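## Task

Rotate the blue die until its upper face shows the same number as the green die's upper face, and get the blue die entirely onto the mat. All other dice must still show the numbers they show now, every die must rest flat on a face, nothing may count as done if it stays in place only because the robot holds it, and the robot must release and withdraw at the end.

## Robot and tools

ROBOT AND FRAME. Two six-joint arms, left_arm and right_arm, each carrying a two-pad parallel gripper. All poses use one world frame: origin on the table surface midway between the arms, +z up, +x pointing out across the table, left_arm on the +y side. The arm names say nothing about which side of a picture they appear on.

execute_actions. Argument "actions" is a list with zero or one entry; optional "pictures" (boolean) controls whether images come back. An empty list only reports the state. A motion entry is {"rows": [...], "steps": n}: n from 1 to 15 (15 if omitted), each step 1/30 s, up to 15 rows; row k is applied on step k and the final row is reused for any leftover steps. A pause entry is {"steps": n} with no rows, n up to 300, sending nothing new; it is counted from the previous result, and your writing time is included in it. A refused call sends nothing at all.

ROW LAYOUT. Each row is a single flat list of 18 numbers covering both arms, always all 18 even if one arm stays put. Numbers 1-6: left_arm absolute joint targets in radians, in the order shoulder pan, shoulder lift, elbow, wrist 1, wrist 2, wrist 3 (same order as the Joint positions line). Numbers 7-9: left_arm gripper position, force_limit, speed. Numbers 10-18: the same nine for right_arm. To hold an arm still, resend its current joint angles and its previous gripper triple; a 0 in a gripper slot is itself a command.

JOINT RANGES (rad). left_arm: pan -3.142..3.142, lift -6.283..6.283, elbow 0.000..3.142, wrists 1-3 each -6.283..6.283. right_arm: pan 0.000..6.283, lift -6.283..6.283, elbow -3.142..0.000, wrists each -6.283..6.283. A call is rejected if a target exceeds a range end by over 0.010 and lies beyond that joint's last reported angle. True ends may differ by up to 0.010; a target past the true end is clipped there and the result may say "joint sent to its limit" (possibly about an earlier, still-running move). No such message does not prove there is room left.

MOTION. Commands are smoothed, lagging roughly 0.17 s. Per step, each joint target is held within a lead of its measured angle: 0.394 rad for pan and lift, 0.493 for elbow, 0.69 for the three wrists. If the targets would put the gripper over 100 mm from where it is measured, all are pulled back proportionally. Large moves therefore take several calls, and an arm may still be travelling when the result arrives. Between calls the arms keep heading toward the last row sent, until everything has nearly stopped or a HELD step occurs; after that, only a new action moves them further.

GRIPPER. Each of the three values lies in [-1, 1]. position: +1 fully open (50 mm gap), pads touch near -0.65, and -1 means close until an object blocks the fingers. force_limit per pad: about 20 N at -1, 102 N at 0, 185 N at +1 (actual grip may run about 17 % higher). speed of the gap change: 20 mm/s at -1, 85 at 0, 150 at +1. New force or speed only take effect when position changes by at least 0.01; to lighten a grip, open first. Fingers point along the gripper's +z and close along its x; end_effector_position is the point between the pads, and the tips extend 17.5 mm past it. A flat block protrudes about 9 cm toward the gripper's -y from the last joint's axis and turns with it. Rotating only wrist 3 swings the pad midpoint around a 25 mm circle. If grip force collapses or the object slips out, the fingers reclose automatically, except after gripping at force_limit -1, where object_status stays 2 even with nothing held. Gripping an immovable, off-center object lets the grip fade.

RESULTS. Per arm: end_effector_position (m), end_effector_quat_wxyz, linear and angular velocity (m/s, rad/s), all in the world frame; the reported hand position can be somewhat wrong, more so at long reach. Joint positions and Joint velocities list each arm's joints in column order. object_status: 0 moving, 1 blocked while opening, 2 blocked while closing (a real grip, check for this), 3 reached the commanded opening or pads met (usually nothing held). Any new position resets it to 0 until the fingers settle. position_measured is in counts; gap in mm is about (250 - value) x 0.202. Wrist force and Wrist torque are given in the end effector's own axes, force pointing from a touched surface back into the arm; offsets up to about 10 N, noise up to 3.7 N sd, saturation near 200 N, never zeroed; "no reading" is harmless. "joint command not followed" means a clearance check changed some joint targets, the rest of the row still ran; HELD flags steps where part of your row was withheld. MOTOR HOT appears at 70 °C; at 85 °C the arm is braked until cooled (OVER-TEMPERATURE FAULT), so avoid holding loads needlessly.

FAULTS. Load limits (N m): pan 701, lift 701, elbow 411, wrists 101 each, including held weight. Reaching one, or an external force of 150 N anywhere on the arm, tool or load, halts that arm for 10 s, drops the remainder of the call, and lets it yield. Keep the arms from striking or squeezing each other, which can end the scene. Brief outside tugs on held items or nudges of loose ones may happen.

zoom_image: {"camera": name, "region": [x0, y0, x1, y1]} in pixels of that camera's latest full image, origin at top left, at most 504 x 504. Cameras, each 896x504, returned in this order: cam_head_left, cam_head_right (fixed, behind the arms near x -0.97, z 0.94, looking down at the table), cam_left_wrist, cam_right_wrist (riding on the hands). Calibration (K, distortion, T_world_to_cam) is supplied; fixed cameras may be off by a couple of degrees and under a centimetre.

finished_scene: {"scene": current scene number}. Replying with no tool call ends everything.

AVOID: dropping or flinging dice, knocking anything off the table, slamming or shoving hard, disturbing the dice whose numbers must not change, and finishing while any die is tilted, still held, or the gripper is in contact.

Each tool is called after "Call:" as a command line: name --argument value for each argument, lists and objects as JSON in quotes; but a table of rows of numbers goes row by row, as --pt "numbers of a row", without its own name.

## Session

Call:
execute_actions --actions '[]'

Scene clock: 0.00 s of 4500.00 s.
left_arm: end_effector_position=(+0.3873, +0.7200, +0.2490) position_measured=3 object_status=3 end_effector_quat_wxyz=(+0.649, -0.633, -0.367, +0.208) end_effector_velocity=(+0.000, -0.001, -0.000) end_effector_angular_velocity=(+0.001, -0.002, -0.001) | right_arm: end_effector_position=(+0.8821, -0.5652, +0.3467) position_measured=3 object_status=3 end_effector_quat_wxyz=(-0.371, +0.485, +0.669, -0.423) end_effector_velocity=(+0.001, +0.000, +0.001) end_effector_angular_velocity=(+0.002, -0.002, +0.000)
Joint positions: left_arm=[-0.586 -1.236  2.315 -1.151 -1.367 -0.201] | right_arm=[ 3.267 -2.283 -1.264 -2.36   1.566 -0.095]
Joint velocities: left_arm=[-0.002  0.    -0.    -0.    -0.001 -0.002] | right_arm=[-0.    -0.     0.002  0.     0.    -0.002]
Wrist force (N, on the end effector, along its own x y z axes, offset not removed): no reading
Wrist torque (N m, same axes, about the end effector's origin, offset not removed): no reading

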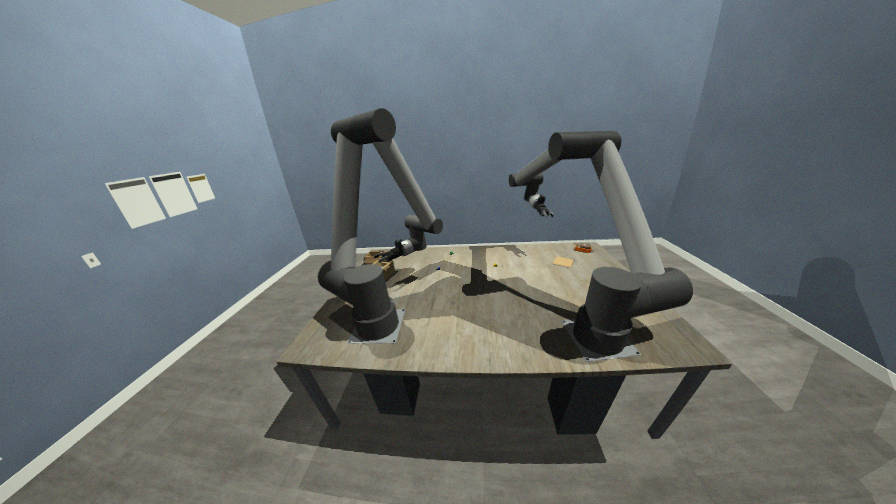

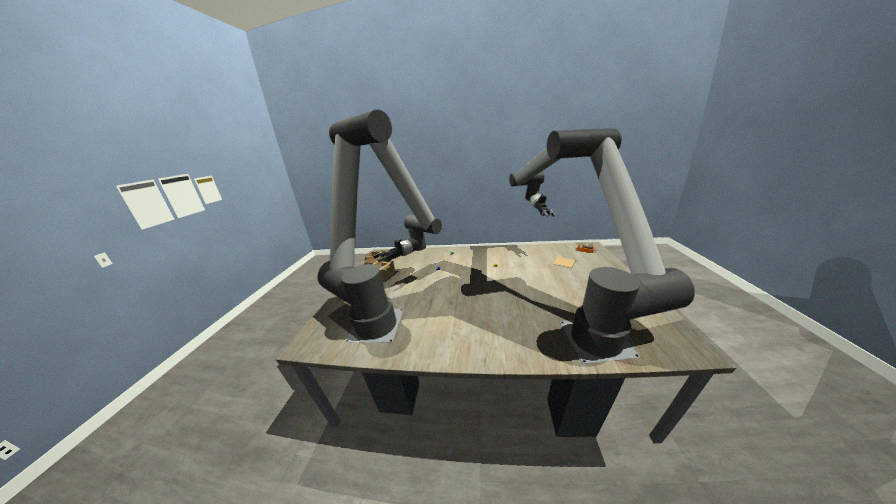

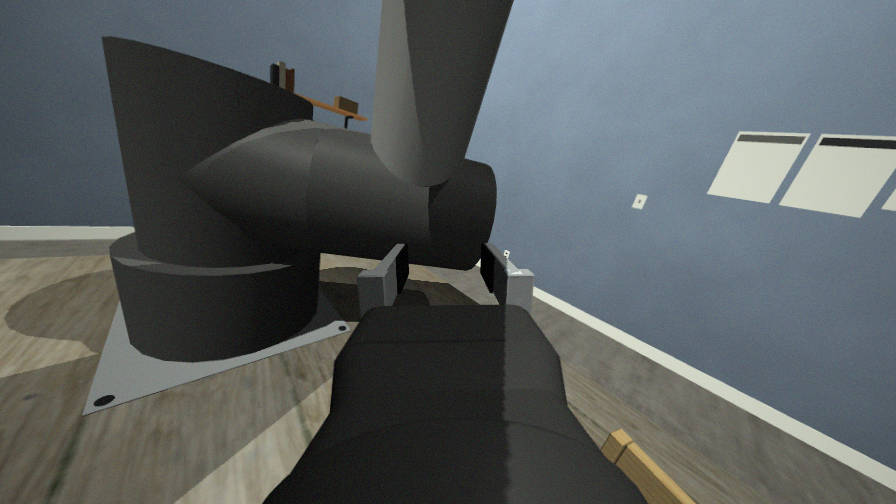

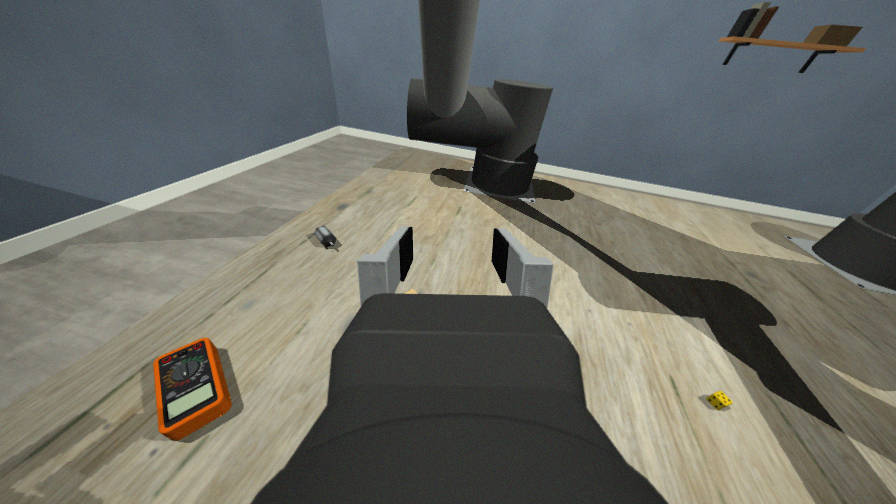

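Call:
zoom_image --camera "cam_head_left" --region '[340, 230, 620, 360]'

Call:
zoom_image --camera "cam_head_left" --region '[420, 240, 510, 280]'

Region (340, 230, 620, 360) of cam_head_left's 896x504 image, scaled by 1.800, with more detail than that image has; it fills the top 234 rows of this view, and the rest is white.

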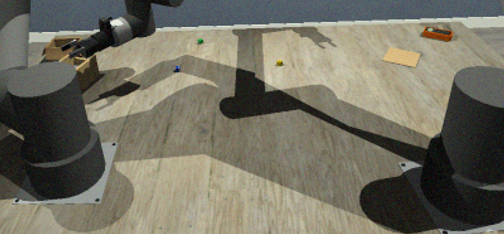

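Region (420, 240, 510, 280) of cam_head_left's 896x504 image, scaled by 5.600, with more detail than that image has.

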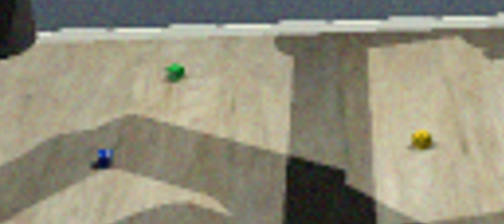

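Call:
execute_actions --actions '[{"rows":[[-0.586,-1.35,2.2,-1.151,-1.367,-0.201,1,-0.5,0,3.267,-2.283,-1.264,-2.1,1.571,0,1,-0.5,0],[-0.586,-1.35,2.2,-1.151,-1.367,-0.201,1,-0.5,0,3.267,-2.283,-1.264,-2.1,1.571,0,1,-0.5,0],[-0.586,-1.5,2.0,-1.151,-1.367,-0.201,1,-0.5,0,3.267,-2.283,-1.264,-1.8,1.571,0,1,-0.5,0],[-0.586,-1.5,2.0,-1.151,-1.367,-0.201,1,-0.5,0,3.267,-2.283,-1.264,-1.8,1.571,0,1,-0.5,0],[-0.586,-1.5,2.0,-1.151,-1.367,-0.201,1,-0.5,0,3.267,-2.283,-1.264,-1.8,1.571,0,1,-0.5,0],[-0.586,-1.5,2.0,-1.151,-1.367,-0.201,1,-0.5,0,3.267,-2.283,-1.264,-1.8,1.571,0,1,-0.5,0],[-0.586,-1.5,2.0,-1.151,-1.367,-0.201,1,-0.5,0,3.267,-2.283,-1.264,-1.8,1.571,0,1,-0.5,0],[-0.586,-1.5,2.0,-1.151,-1.367,-0.201,1,-0.5,0,3.267,-2.283,-1.264,-1.8,1.571,0,1,-0.5,0],[0.6,-1.5,2.0,-1.151,-1.367,-0.201,1,-0.5,0,3.5,-2.295,-1.164,-1.253,1.571,0,1,-0.5,0]],"steps":15}]' --pictures false

Call:
execute_actions --actions '[{"steps":45}]' --pictures false

Call:
execute_actions --actions '[{"rows":[[0.6,-1.5,2.0,-1.151,-1.367,-0.201,1,-0.5,0,3.922,-2.295,-1.164,-1.253,1.571,0,1,-0.5,0]]}]' --pictures false

Call:
execute_actions --actions '[{"steps":75}]'

Scene clock: 82.63 s of 4500.00 s.
left_arm: end_effector_position=(+0.5152, +0.7151, +0.3500) position_measured=3 object_status=3 end_effector_quat_wxyz=(-0.502, +0.686, +0.498, -0.170) end_effector_velocity=(+0.106, +0.399, +0.203) end_effector_angular_velocity=(-0.205, -0.505, +0.915) | right_arm: end_effector_position=(+1.0178, -0.4796, +0.2630) position_measured=3 object_status=3 end_effector_quat_wxyz=(-0.226, +0.556, +0.746, -0.289) end_effector_velocity=(+0.304, +0.355, -0.071) end_effector_angular_velocity=(+0.207, -0.849, +0.213)
Joint positions: left_arm=[-0.444 -1.415  2.104 -1.151 -1.367 -0.201] | right_arm=[ 3.314 -2.286 -1.243 -1.934  1.57  -0.026]
Joint velocities: left_arm=[ 0.916 -0.246 -0.298 -0.     0.002 -0.001] | right_arm=[ 0.238 -0.012  0.101  0.785  0.002  0.033]
Wrist force (N, on the end effector, along its own x y z axes, offset not removed): left_arm=[0.1 -1.0 -5.2] | right_arm=[-3.3 -0.5 9.8]
Wrist torque (N m, same axes, about the end effector's origin, offset not removed): left_arm=[-0.47 -0.02 0.13] | right_arm=[0.50 0.57 0.06]
Steps of this call (steps 1 to 90: nothing new was sent; then 79.13 s passed at rest; steps 91 to 105: all 15 steps of this action). Readings (joint positions | what the end effector reports):
91: left_arm=[-0.586 -1.236 2.315 -1.151 -1.367 -0.201] | right_arm=[3.267 -2.283 -1.264 -2.360 1.566 -0.095] | left_arm position_measured=3 object_status=3 | right_arm position_measured=3 object_status=3
92: left_arm=[-0.586 -1.240 2.311 -1.151 -1.367 -0.201] | right_arm=[3.267 -2.283 -1.264 -2.356 1.566 -0.091] | left_arm position_measured=3 object_status=3 | right_arm position_measured=3 object_status=3
94: left_arm=[-0.586 -1.273 2.276 -1.151 -1.367 -0.201] | right_arm=[3.267 -2.283 -1.264 -2.304 1.568 -0.062] | left_arm position_measured=3 object_status=3 | right_arm position_measured=3 object_status=3
98: left_arm=[-0.586 -1.334 2.202 -1.151 -1.367 -0.201] | right_arm=[3.267 -2.283 -1.264 -2.137 1.569 -0.040] | left_arm position_measured=3 object_status=3 | right_arm position_measured=3 object_status=3
105: the state above

Scene clock: 84.13 s of 4500.00 s.
left_arm: end_effector_position=(+0.2416, +1.1569, +0.4297) position_measured=3 object_status=3 end_effector_quat_wxyz=(-0.312, +0.356, +0.819, -0.326) end_effector_velocity=(-0.017, +0.008, +0.001) end_effector_angular_velocity=(-0.000, -0.001, +0.036) | right_arm: end_effector_position=(+1.2515, -0.1437, +0.3022) position_measured=3 object_status=3 end_effector_quat_wxyz=(-0.000, +0.532, +0.847, +0.000) end_effector_velocity=(+0.000, +0.001, -0.000) end_effector_angular_velocity=(+0.001, -0.002, +0.001)
Joint positions: left_arm=[ 0.596 -1.5    2.    -1.151 -1.367 -0.201] | right_arm=[ 3.5   -2.295 -1.164 -1.253  1.571 -0.   ]
Joint velocities: left_arm=[ 0.034 -0.001 -0.001  0.001 -0.002 -0.   ] | right_arm=[ 0.001 -0.    -0.001  0.002  0.    -0.001]
Wrist force (N, on the end effector, along its own x y z axes, offset not removed): left_arm=[7.9 3.0 2.1] | right_arm=[-4.8 0.7 8.6]
Wrist torque (N m, same axes, about the end effector's origin, offset not removed): left_arm=[0.28 -1.42 -0.13] | right_arm=[0.85 0.88 0.05]
Steps of this call (steps 1 to 45: the robot went on to your last target). Readings (joint positions | what the end effector reports):
1: left_arm=[-0.413 -1.423 2.094 -1.151 -1.367 -0.201] | right_arm=[3.322 -2.286 -1.240 -1.908 1.570 -0.025] | left_arm position_measured=3 object_status=3 | right_arm position_measured=3 object_status=3
2: left_arm=[-0.383 -1.430 2.085 -1.151 -1.367 -0.201] | right_arm=[3.329 -2.286 -1.237 -1.881 1.570 -0.024] | left_arm position_measured=3 object_status=3 | right_arm position_measured=3 object_status=3
4: left_arm=[-0.322 -1.442 2.071 -1.151 -1.367 -0.201] | right_arm=[3.344 -2.287 -1.230 -1.827 1.570 -0.022] | left_arm position_measured=3 object_status=3 | right_arm position_measured=3 object_status=3
8: left_arm=[-0.202 -1.460 2.049 -1.151 -1.367 -0.201] | right_arm=[3.374 -2.289 -1.217 -1.721 1.570 -0.017] | left_arm position_measured=3 object_status=3 | right_arm position_measured=3 object_status=3
45: the state above

Scene clock: 84.63 s of 4500.00 s.
left_arm: end_effector_position=(+0.2395, +1.1579, +0.4299) position_measured=3 object_status=3 end_effector_quat_wxyz=(-0.311, +0.354, +0.819, -0.326) end_effector_velocity=(-0.000, +0.000, -0.000) end_effector_angular_velocity=(+0.000, +0.000, -0.001) | right_arm: end_effector_position=(+1.1705, +0.0571, +0.3022) position_measured=3 object_status=3 end_effector_quat_wxyz=(-0.000, +0.465, +0.885, +0.000) end_effector_velocity=(-0.215, +0.434, +0.000) end_effector_angular_velocity=(+0.000, -0.000, +0.341)
Joint positions: left_arm=[ 0.6   -1.5    2.    -1.151 -1.367 -0.201] | right_arm=[ 3.653 -2.295 -1.164 -1.253  1.571 -0.   ]
Joint velocities: left_arm=[-0.    -0.     0.    -0.     0.001 -0.   ] | right_arm=[ 0.343 -0.     0.001 -0.     0.     0.002]
Wrist force (N, on the end effector, along its own x y z axes, offset not removed): left_arm=[6.7 6.8 1.7] | right_arm=[-2.3 -1.2 6.3]
Wrist torque (N m, same axes, about the end effector's origin, offset not removed): left_arm=[1.11 -1.28 -0.01] | right_arm=[0.27 0.33 0.12]
Steps of this call (steps 1 to 15: all 15 steps of this action). Readings (joint positions | what the end effector reports):
1: left_arm=[0.597 -1.500 2.000 -1.151 -1.367 -0.201] | right_arm=[3.500 -2.295 -1.164 -1.253 1.571 -0.000] | left_arm position_measured=3 object_status=3 | right_arm position_measured=3 object_status=3
2: left_arm=[0.597 -1.500 2.000 -1.151 -1.367 -0.201] | right_arm=[3.504 -2.295 -1.164 -1.253 1.571 -0.000] | left_arm position_measured=3 object_status=3 | right_arm position_measured=3 object_status=3
4: left_arm=[0.598 -1.500 2.000 -1.151 -1.367 -0.201] | right_arm=[3.527 -2.295 -1.164 -1.253 1.571 -0.000] | left_arm position_measured=3 object_status=3 | right_arm position_measured=3 object_status=3
8: left_arm=[0.599 -1.500 2.000 -1.151 -1.367 -0.201] | right_arm=[3.573 -2.295 -1.164 -1.253 1.571 -0.000] | left_arm position_measured=3 object_status=3 | right_arm position_measured=3 object_status=3
15: the state above

Scene clock: 87.13 s of 4500.00 s.
left_arm: end_effector_position=(+0.2394, +1.1579, +0.4299) position_measured=3 object_status=3 end_effector_quat_wxyz=(-0.311, +0.354, +0.819, -0.326) end_effector_velocity=(+0.001, +0.000, +0.001) end_effector_angular_velocity=(+0.001, -0.001, +0.002) | right_arm: end_effector_position=(+0.9585, +0.3704, +0.3023) position_measured=3 object_status=3 end_effector_quat_wxyz=(-0.000, +0.342, +0.940, +0.000) end_effector_velocity=(-0.001, +0.002, -0.001) end_effector_angular_velocity=(-0.000, +0.000, -0.001)
Joint positions: left_arm=[ 0.6   -1.5    2.    -1.151 -1.367 -0.201] | right_arm=[ 3.922 -2.295 -1.164 -1.253  1.571  0.   ]
Joint velocities: left_arm=[ 0.     0.    -0.002  0.    -0.002 -0.001] | right_arm=[ 0.001 -0.001  0.    -0.     0.     0.002]
Wrist force (N, on the end effector, along its own x y z axes, offset not removed): left_arm=[3.9 4.5 3.1] | right_arm=[-4.5 0.5 7.3]
Wrist torque (N m, same axes, about the end effector's origin, offset not removed): left_arm=[0.73 -0.93 -0.02] | right_arm=[0.63 0.75 0.13]
Steps of this call (steps 1 to 45: the robot went on to your last target; steps 46 to 75: nothing new was sent). Readings (joint positions | what the end effector reports):
1: left_arm=[0.600 -1.500 2.000 -1.151 -1.367 -0.201] | right_arm=[3.665 -2.295 -1.164 -1.253 1.571 -0.000] | left_arm position_measured=3 object_status=3 | right_arm position_measured=3 object_status=3
2: left_arm=[0.600 -1.500 2.000 -1.151 -1.367 -0.201] | right_arm=[3.676 -2.295 -1.164 -1.253 1.571 -0.000] | left_arm position_measured=3 object_status=3 | right_arm position_measured=3 object_status=3
4: left_arm=[0.600 -1.500 2.000 -1.151 -1.367 -0.201] | right_arm=[3.699 -2.295 -1.164 -1.253 1.571 -0.000] | left_arm position_measured=3 object_status=3 | right_arm position_measured=3 object_status=3
8: left_arm=[0.600 -1.500 2.000 -1.151 -1.367 -0.201] | right_arm=[3.745 -2.295 -1.164 -1.253 1.571 -0.000] | left_arm position_measured=3 object_status=3 | right_arm position_measured=3 object_status=3
75: the state above
All arms were judged still, so your last target was given up. Only a new action makes them travel on or press farther. Fingers that are still opening or closing keep moving.
camera_calibration (this result's frames):
cam_left_wrist: T_world_to_cam=[[-0.54122, 0.790457, 0.286806, -0.908328], [0.545357, 0.58958, -0.595803, -0.545654], [-0.640052, -0.166049, -0.750174, 0.818053], [0, 0, 0, 1]] pos_world=[0.329567, 1.17554, 0.549094]
cam_right_wrist: T_world_to_cam=[[-0.772744, 0.634579, -0.0132377, 0.511482], [0.605772, 0.74357, 0.283097, -0.932813], [0.189491, 0.210743, -0.959, 0.177834], [0, 0, 0, 1]] pos_world=[0.926619, 0.331559, 0.44139]

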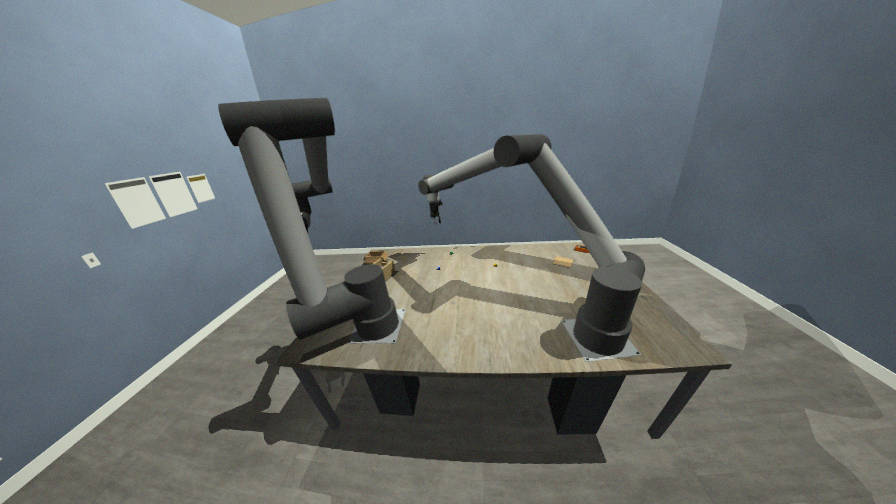

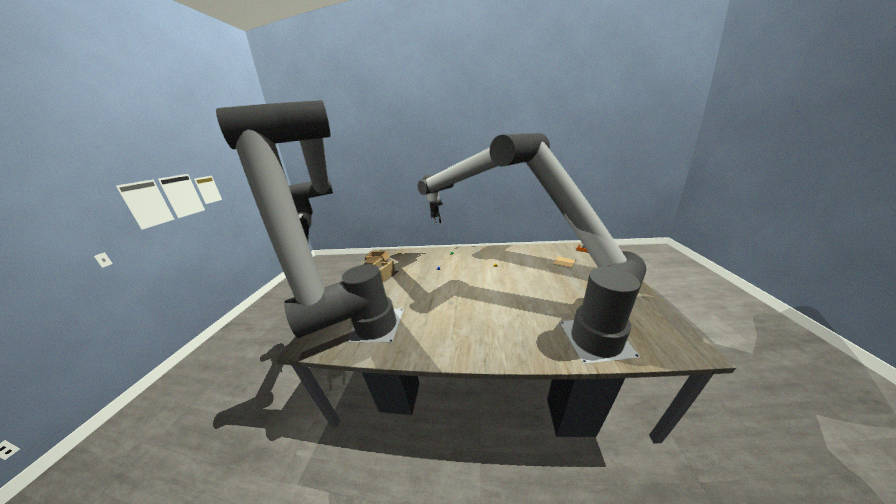

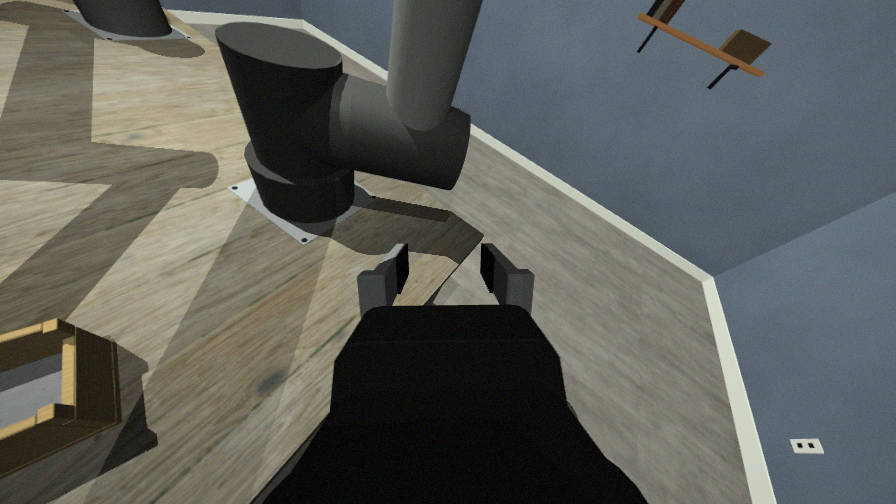

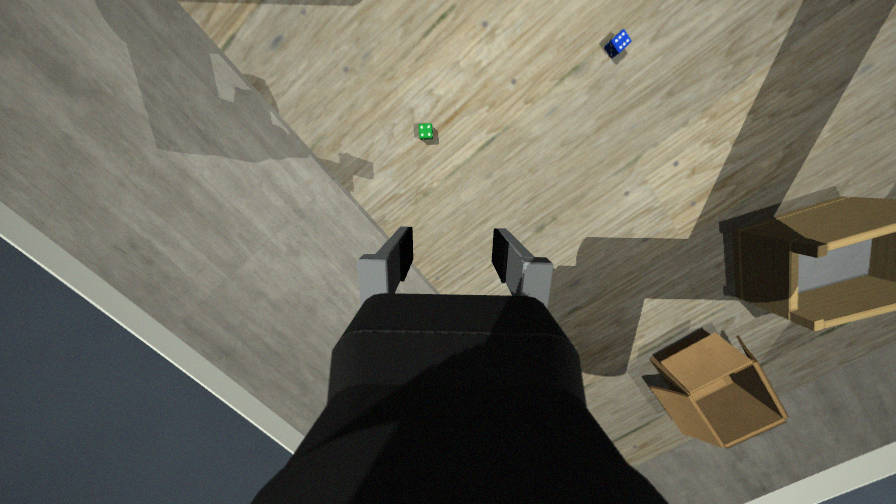

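Call:
zoom_image --camera "cam_right_wrist" --region '[580, 10, 660, 80]'

Call:
zoom_image --camera "cam_right_wrist" --region '[390, 100, 470, 160]'

Region (580, 10, 660, 80) of cam_right_wrist's 896x504 image, scaled by 6.300, with more detail than that image has; it fills the top 441 rows of this view, and the rest is white.

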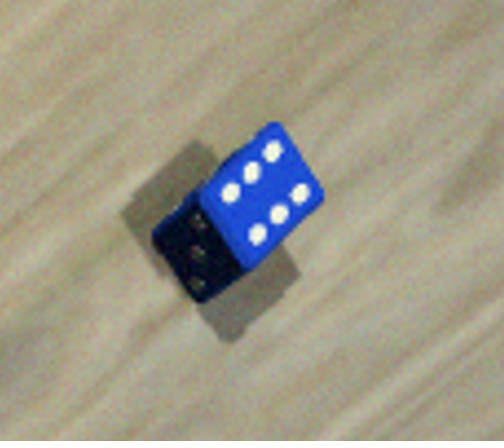

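Region (390, 100, 470, 160) of cam_right_wrist's 896x504 image, scaled by 6.300, with more detail than that image has; it fills the top 378 rows of this view, and the rest is white.

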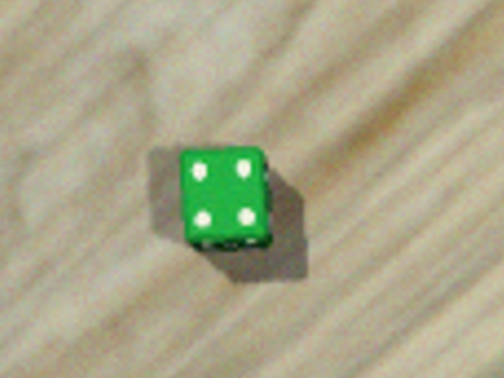

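Call:
execute_actions --actions '[{"rows":[[0.6,-1.5,2.0,-1.151,-1.367,-0.201,1,-0.5,0,4.316,-2.2,-2.024,-0.117,0.8615,1.032,1,-0.5,0]]}]' --pictures false

Call:
execute_actions --actions '[{"steps":90}]'

Scene clock: 125.07 s of 4500.00 s.
left_arm: end_effector_position=(+0.2394, +1.1579, +0.4299) position_measured=3 object_status=3 end_effector_quat_wxyz=(-0.311, +0.354, +0.819, -0.326) end_effector_velocity=(-0.001, +0.000, -0.000) end_effector_angular_velocity=(-0.001, +0.000, +0.000) | right_arm: end_effector_position=(+0.7984, +0.4574, +0.1905) position_measured=3 object_status=3 end_effector_quat_wxyz=(+0.193, +0.463, +0.861, +0.088) end_effector_velocity=(-0.373, -0.002, -0.309) end_effector_angular_velocity=(+0.601, -0.925, -0.907)
Joint positions: left_arm=[ 0.6   -1.5    2.    -1.151 -1.367 -0.201] | right_arm=[ 4.146 -2.239 -1.519 -0.775  1.181  0.477]
Joint velocities: left_arm=[ 0.001  0.     0.001 -0.     0.     0.001] | right_arm=[ 0.424  0.099 -1.002  1.363 -0.777  1.31 ]
Wrist force (N, on the end effector, along its own x y z axes, offset not removed): left_arm=[12.3 -0.9 -2.2] | right_arm=[0.0 -1.2 4.4]
Wrist torque (N m, same axes, about the end effector's origin, offset not removed): left_arm=[-0.47 -2.48 -0.15] | right_arm=[0.21 -0.01 0.08]
Steps of this call (steps 1 to 90: nothing new was sent; then 34.43 s passed at rest; steps 91 to 105: all 15 steps of this action). Readings (joint positions | what the end effector reports):
91: left_arm=[0.600 -1.500 2.000 -1.151 -1.367 -0.201] | right_arm=[3.922 -2.295 -1.164 -1.253 1.571 0.000] | left_arm position_measured=3 object_status=3 | right_arm position_measured=3 object_status=3
92: left_arm=[0.600 -1.500 2.000 -1.151 -1.367 -0.201] | right_arm=[3.926 -2.293 -1.168 -1.249 1.567 0.004] | left_arm position_measured=3 object_status=3 | right_arm position_measured=3 object_status=3
94: left_arm=[0.600 -1.500 2.000 -1.151 -1.367 -0.201] | right_arm=[3.959 -2.283 -1.207 -1.202 1.520 0.051] | left_arm position_measured=3 object_status=3 | right_arm position_measured=3 object_status=3
98: left_arm=[0.600 -1.500 2.000 -1.151 -1.367 -0.201] | right_arm=[4.032 -2.266 -1.306 -1.066 1.390 0.187] | left_arm position_measured=3 object_status=3 | right_arm position_measured=3 object_status=3
105: the state above

Scene clock: 128.07 s of 4500.00 s.
left_arm: end_effector_position=(+0.2394, +1.1579, +0.4299) position_measured=3 object_status=3 end_effector_quat_wxyz=(-0.311, +0.354, +0.819, -0.326) end_effector_velocity=(-0.000, -0.001, -0.000) end_effector_angular_velocity=(-0.000, +0.000, +0.003) | right_arm: end_effector_position=(+0.6270, +0.3427, +0.0807) position_measured=3 object_status=3 end_effector_quat_wxyz=(+0.257, +0.621, +0.684, +0.283) end_effector_velocity=(-0.000, +0.002, -0.000) end_effector_angular_velocity=(+0.001, -0.000, -0.001)
Joint positions: left_arm=[ 0.6   -1.5    2.    -1.151 -1.367 -0.201] | right_arm=[ 4.316 -2.2   -2.024 -0.117  0.861  1.032]
Joint velocities: left_arm=[ 0.001 -0.     0.    -0.    -0.002 -0.001] | right_arm=[ 0.001 -0.001  0.002 -0.     0.     0.002]
Wrist force (N, on the end effector, along its own x y z axes, offset not removed): left_arm=[11.3 0.1 3.1] | right_arm=[-6.7 -1.3 4.2]
Wrist torque (N m, same axes, about the end effector's origin, offset not removed): left_arm=[-0.02 -2.08 -0.14] | right_arm=[0.23 1.22 0.17]
Steps of this call (steps 1 to 45: the robot went on to your last target; steps 46 to 90: nothing new was sent). Readings (joint positions | what the end effector reports):
1: left_arm=[0.600 -1.500 2.000 -1.151 -1.367 -0.201] | right_arm=[4.160 -2.236 -1.553 -0.728 1.156 0.520] | left_arm position_measured=3 object_status=3 | right_arm position_measured=3 object_status=3
2: left_arm=[0.600 -1.500 2.000 -1.151 -1.367 -0.201] | right_arm=[4.172 -2.233 -1.587 -0.682 1.132 0.561] | left_arm position_measured=3 object_status=3 | right_arm position_measured=3 object_status=3
4: left_arm=[0.600 -1.500 2.000 -1.151 -1.367 -0.201] | right_arm=[4.195 -2.228 -1.653 -0.596 1.090 0.633] | left_arm position_measured=3 object_status=3 | right_arm position_measured=3 object_status=3
8: left_arm=[0.600 -1.500 2.000 -1.151 -1.367 -0.201] | right_arm=[4.240 -2.218 -1.785 -0.429 1.007 0.774] | left_arm position_measured=3 object_status=3 | right_arm position_measured=3 object_status=3
90: the state above
All arms were judged still, so your last target was given up. Only a new action makes them travel on or press farther. Fingers that are still opening or closing keep moving.
camera_calibration (this result's frames):
cam_left_wrist: T_world_to_cam=[[-0.54122, 0.790457, 0.286807, -0.908328], [0.545357, 0.58958, -0.595803, -0.545654], [-0.640052, -0.166049, -0.750174, 0.818053], [0, 0, 0, 1]] pos_world=[0.329567, 1.17554, 0.549094]
cam_right_wrist: T_world_to_cam=[[-0.0934602, 0.995472, -0.0173394, -0.279374], [0.474706, 0.059863, 0.878106, -0.38024], [0.875168, 0.0738369, -0.478151, -0.387785], [0, 0, 0, 1]] pos_world=[0.493769, 0.329505, 0.143627]

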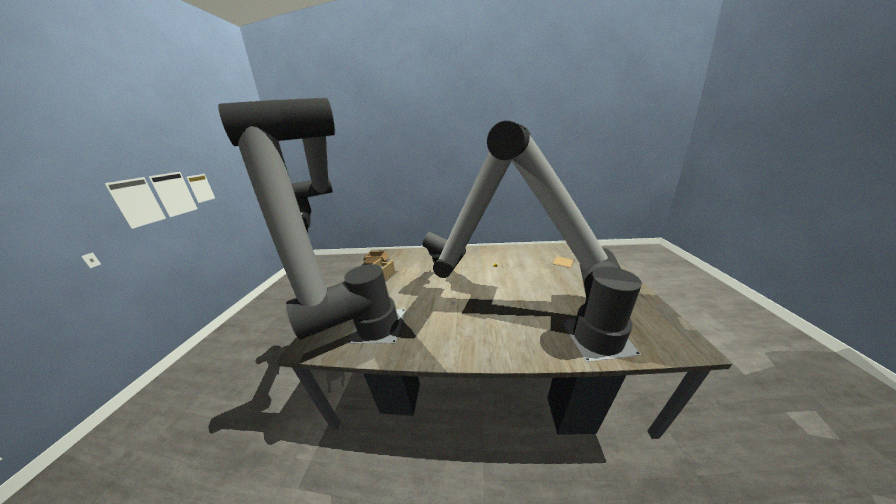

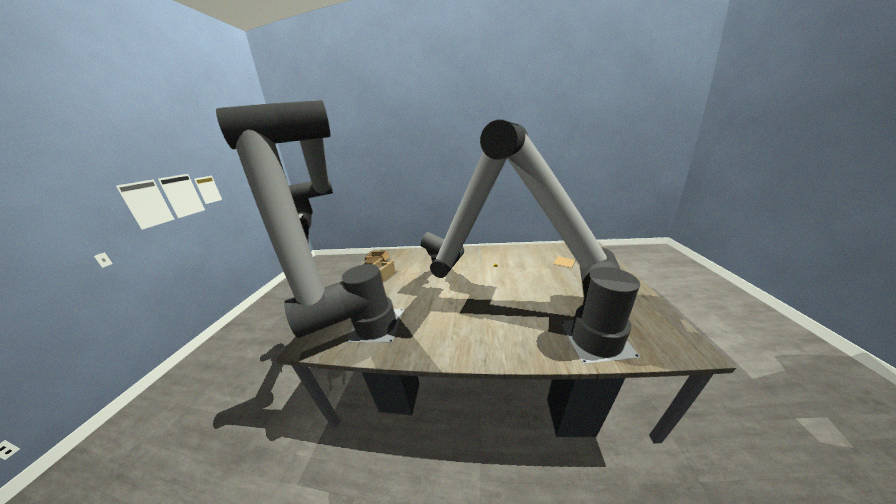

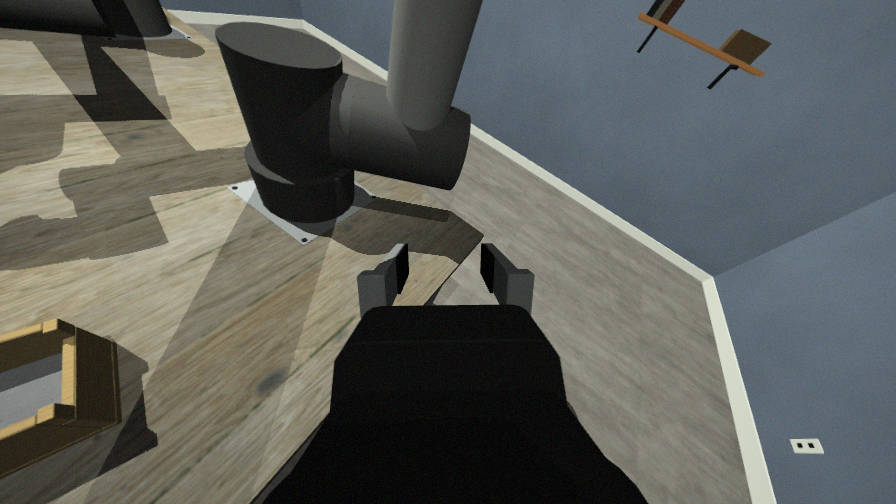

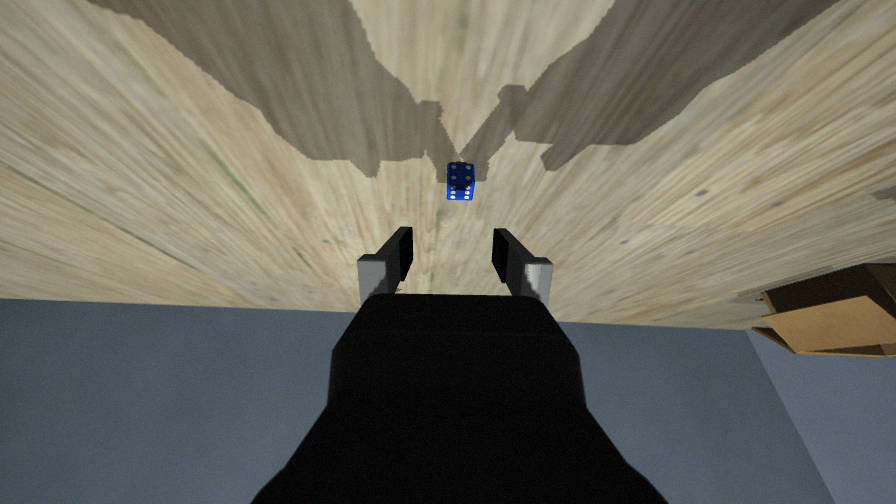

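Call:
zoom_image --camera "cam_right_wrist" --region '[390, 140, 530, 290]'

Region (390, 140, 530, 290) of cam_right_wrist's 896x504 image, scaled by 3.360, with more detail than that image has; it fills the left 470 columns of this view, and the rest is white.

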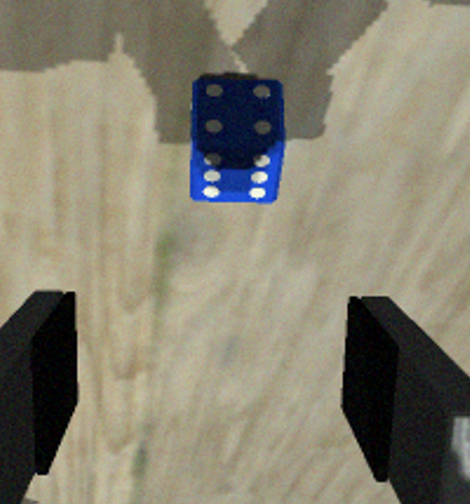

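Call:
execute_actions --actions '[{"rows":[[0.6,-1.5,2.0,-1.151,-1.367,-0.201,1,-0.5,0,4.321,-2.21,-2.021,-0.11,0.8615,1.032,1,-0.5,0],[0.6,-1.5,2.0,-1.151,-1.367,-0.201,1,-0.5,0,4.321,-2.22,-2.021,-0.10,0.8615,1.032,1,-0.5,0],[0.6,-1.5,2.0,-1.151,-1.367,-0.201,1,-0.5,0,4.321,-2.23,-2.021,-0.09,0.8615,1.032,1,-0.5,0],[0.6,-1.5,2.0,-1.151,-1.367,-0.201,1,-0.5,0,4.321,-2.24,-2.021,-0.08,0.8615,1.032,1,-0.5,0],[0.6,-1.5,2.0,-1.151,-1.367,-0.201,1,-0.5,0,4.321,-2.25,-2.021,-0.07,0.8615,1.032,1,-0.5,0],[0.6,-1.5,2.0,-1.151,-1.367,-0.201,1,-0.5,0,4.321,-2.26,-2.021,-0.06,0.8615,1.032,1,-0.5,0],[0.6,-1.5,2.0,-1.151,-1.367,-0.201,1,-0.5,0,4.321,-2.266,-2.021,-0.054,0.8615,1.032,1,-0.5,0]]}]' --pictures false

Call:
execute_actions --actions '[{"steps":30}]'

Call:
zoom_image --camera "cam_right_wrist" --region '[380, 170, 530, 310]'

Scene clock: 152.23 s of 4500.00 s.
left_arm: end_effector_position=(+0.2394, +1.1579, +0.4299) position_measured=3 object_status=3 end_effector_quat_wxyz=(-0.311, +0.354, +0.819, -0.326) end_effector_velocity=(-0.001, -0.000, -0.000) end_effector_angular_velocity=(-0.002, -0.001, +0.002) | right_arm: end_effector_position=(+0.6236, +0.3496, +0.0299) position_measured=3 object_status=3 end_effector_quat_wxyz=(+0.257, +0.620, +0.685, +0.284) end_effector_velocity=(-0.002, +0.003, -0.033) end_effector_angular_velocity=(+0.001, -0.000, +0.003)
Joint positions: left_arm=[ 0.6   -1.5    2.    -1.151 -1.367 -0.201] | right_arm=[ 4.321 -2.261 -2.021 -0.059  0.861  1.032]
Joint velocities: left_arm=[ 0.001 -0.     0.001 -0.    -0.002  0.001] | right_arm=[ 0.002 -0.04   0.002  0.04  -0.    -0.001]
Wrist force (N, on the end effector, along its own x y z axes, offset not removed): left_arm=[5.8 2.3 -0.7] | right_arm=[-5.0 -1.3 5.3]
Wrist torque (N m, same axes, about the end effector's origin, offset not removed): left_arm=[0.06 -0.94 0.10] | right_arm=[0.30 0.82 0.22]
Steps of this call (steps 1 to 90: nothing new was sent; then 20.67 s passed at rest; steps 91 to 105: all 15 steps of this action). Readings (joint positions | what the end effector reports):
91: left_arm=[0.600 -1.500 2.000 -1.151 -1.367 -0.201] | right_arm=[4.316 -2.200 -2.024 -0.117 0.861 1.032] | left_arm position_measured=3 object_status=3 | right_arm position_measured=3 object_status=3
92: left_arm=[0.600 -1.500 2.000 -1.151 -1.367 -0.201] | right_arm=[4.317 -2.201 -2.024 -0.116 0.861 1.032] | left_arm position_measured=3 object_status=3 | right_arm position_measured=3 object_status=3
94: left_arm=[0.600 -1.500 2.000 -1.151 -1.367 -0.201] | right_arm=[4.318 -2.208 -2.023 -0.110 0.861 1.032] | left_arm position_measured=3 object_status=3 | right_arm position_measured=3 object_status=3
98: left_arm=[0.600 -1.500 2.000 -1.151 -1.367 -0.201] | right_arm=[4.320 -2.235 -2.022 -0.084 0.861 1.032] | left_arm position_measured=3 object_status=3 | right_arm position_measured=3 object_status=3
105: the state above

Scene clock: 153.23 s of 4500.00 s.
left_arm: end_effector_position=(+0.2394, +1.1579, +0.4299) position_measured=3 object_status=3 end_effector_quat_wxyz=(-0.311, +0.354, +0.819, -0.326) end_effector_velocity=(-0.001, +0.001, +0.000) end_effector_angular_velocity=(+0.002, +0.002, -0.001) | right_arm: end_effector_position=(+0.6235, +0.3498, +0.0255) position_measured=3 object_status=3 end_effector_quat_wxyz=(+0.257, +0.620, +0.685, +0.284) end_effector_velocity=(-0.001, -0.000, -0.001) end_effector_angular_velocity=(-0.000, +0.000, +0.000)
Joint positions: left_arm=[ 0.6   -1.5    2.    -1.151 -1.367 -0.201] | right_arm=[ 4.321 -2.266 -2.021 -0.054  0.861  1.032]
Joint velocities: left_arm=[ 0.001  0.     0.     0.     0.003 -0.001] | right_arm=[ 0.001 -0.    -0.001  0.    -0.     0.001]
Wrist force (N, on the end effector, along its own x y z axes, offset not removed): left_arm=[5.6 2.4 2.2] | right_arm=[-3.6 -2.4 5.2]
Wrist torque (N m, same axes, about the end effector's origin, offset not removed): left_arm=[0.38 -0.92 -0.14] | right_arm=[0.04 0.55 0.18]
Steps of this call (steps 1 to 15: the robot went on to your last target; steps 16 to 30: nothing new was sent). Readings (joint positions | what the end effector reports):
1: left_arm=[0.600 -1.500 2.000 -1.151 -1.367 -0.201] | right_arm=[4.321 -2.262 -2.021 -0.058 0.861 1.032] | left_arm position_measured=3 object_status=3 | right_arm position_measured=3 object_status=3
2: left_arm=[0.600 -1.500 2.000 -1.151 -1.367 -0.201] | right_arm=[4.321 -2.263 -2.021 -0.057 0.861 1.032] | left_arm position_measured=3 object_status=3 | right_arm position_measured=3 object_status=3
4: left_arm=[0.600 -1.500 2.000 -1.151 -1.367 -0.201] | right_arm=[4.321 -2.264 -2.021 -0.056 0.861 1.032] | left_arm position_measured=3 object_status=3 | right_arm position_measured=3 object_status=3
8: left_arm=[0.600 -1.500 2.000 -1.151 -1.367 -0.201] | right_arm=[4.321 -2.265 -2.021 -0.055 0.861 1.032] | left_arm position_measured=3 object_status=3 | right_arm position_measured=3 object_status=3
30: the state above
All arms were judged still, so your last target was given up. Only a new action makes them travel on or press farther. Fingers that are still opening or closing keep moving.
camera_calibration (this result's frames):
cam_left_wrist: T_world_to_cam=[[-0.54122, 0.790457, 0.286807, -0.908328], [0.545356, 0.58958, -0.595803, -0.545654], [-0.640052, -0.166049, -0.750174, 0.818053], [0, 0, 0, 1]] pos_world=[0.329567, 1.17554, 0.549094]
cam_right_wrist: T_world_to_cam=[[-0.098428, 0.994993, -0.0173455, -0.284457], [0.474385, 0.0622357, 0.878115, -0.331154], [0.874798, 0.0782027, -0.478135, -0.412956], [0, 0, 0, 1]] pos_world=[0.490349, 0.335936, 0.0884084]

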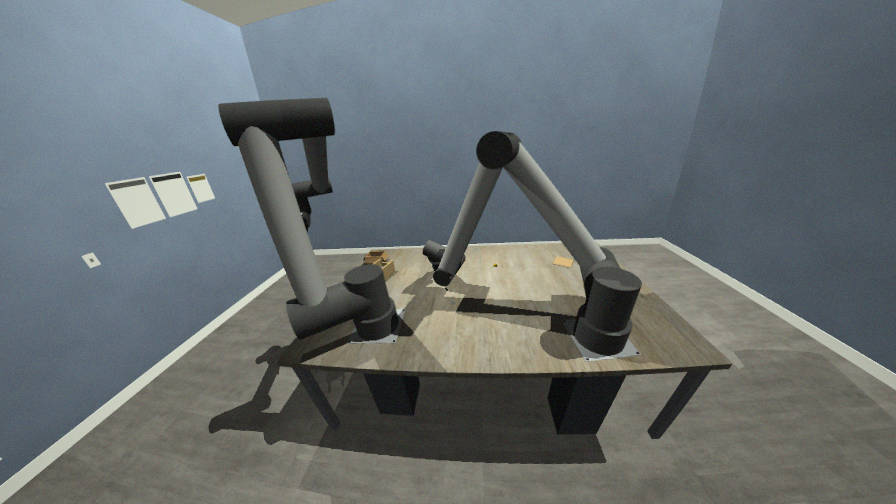

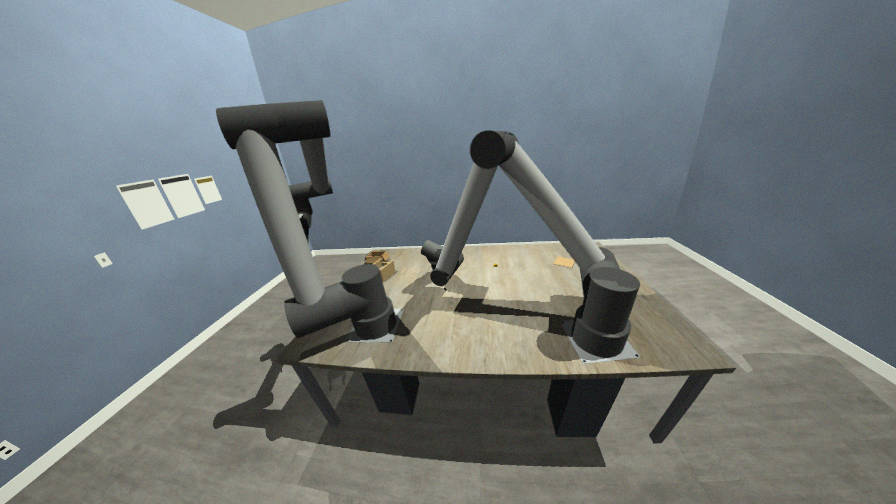

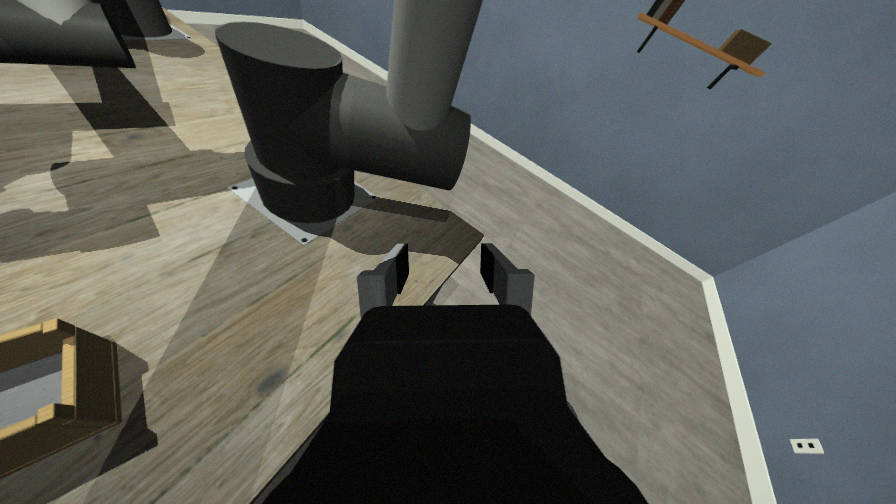

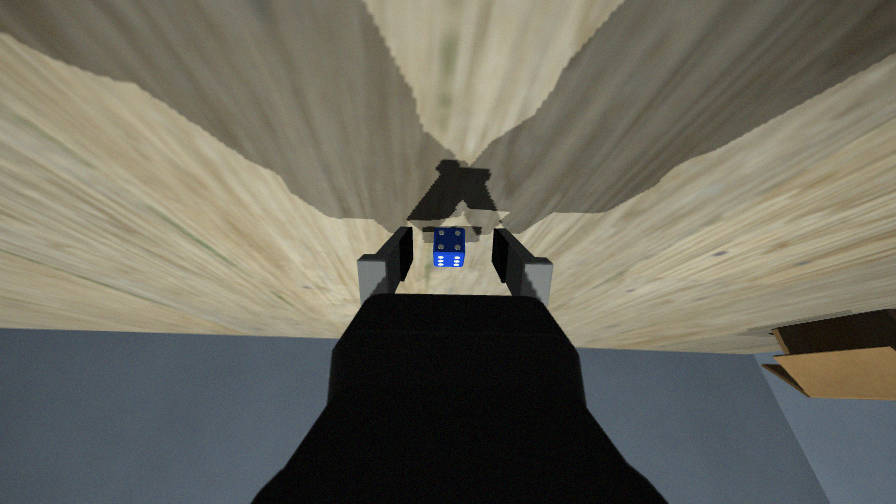

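Region (380, 170, 530, 310) of cam_right_wrist's 896x504 image, scaled by 3.360, with more detail than that image has; it fills the top 470 rows of this view, and the rest is white.

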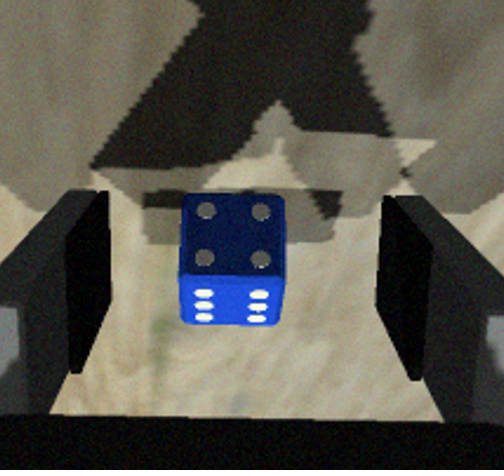

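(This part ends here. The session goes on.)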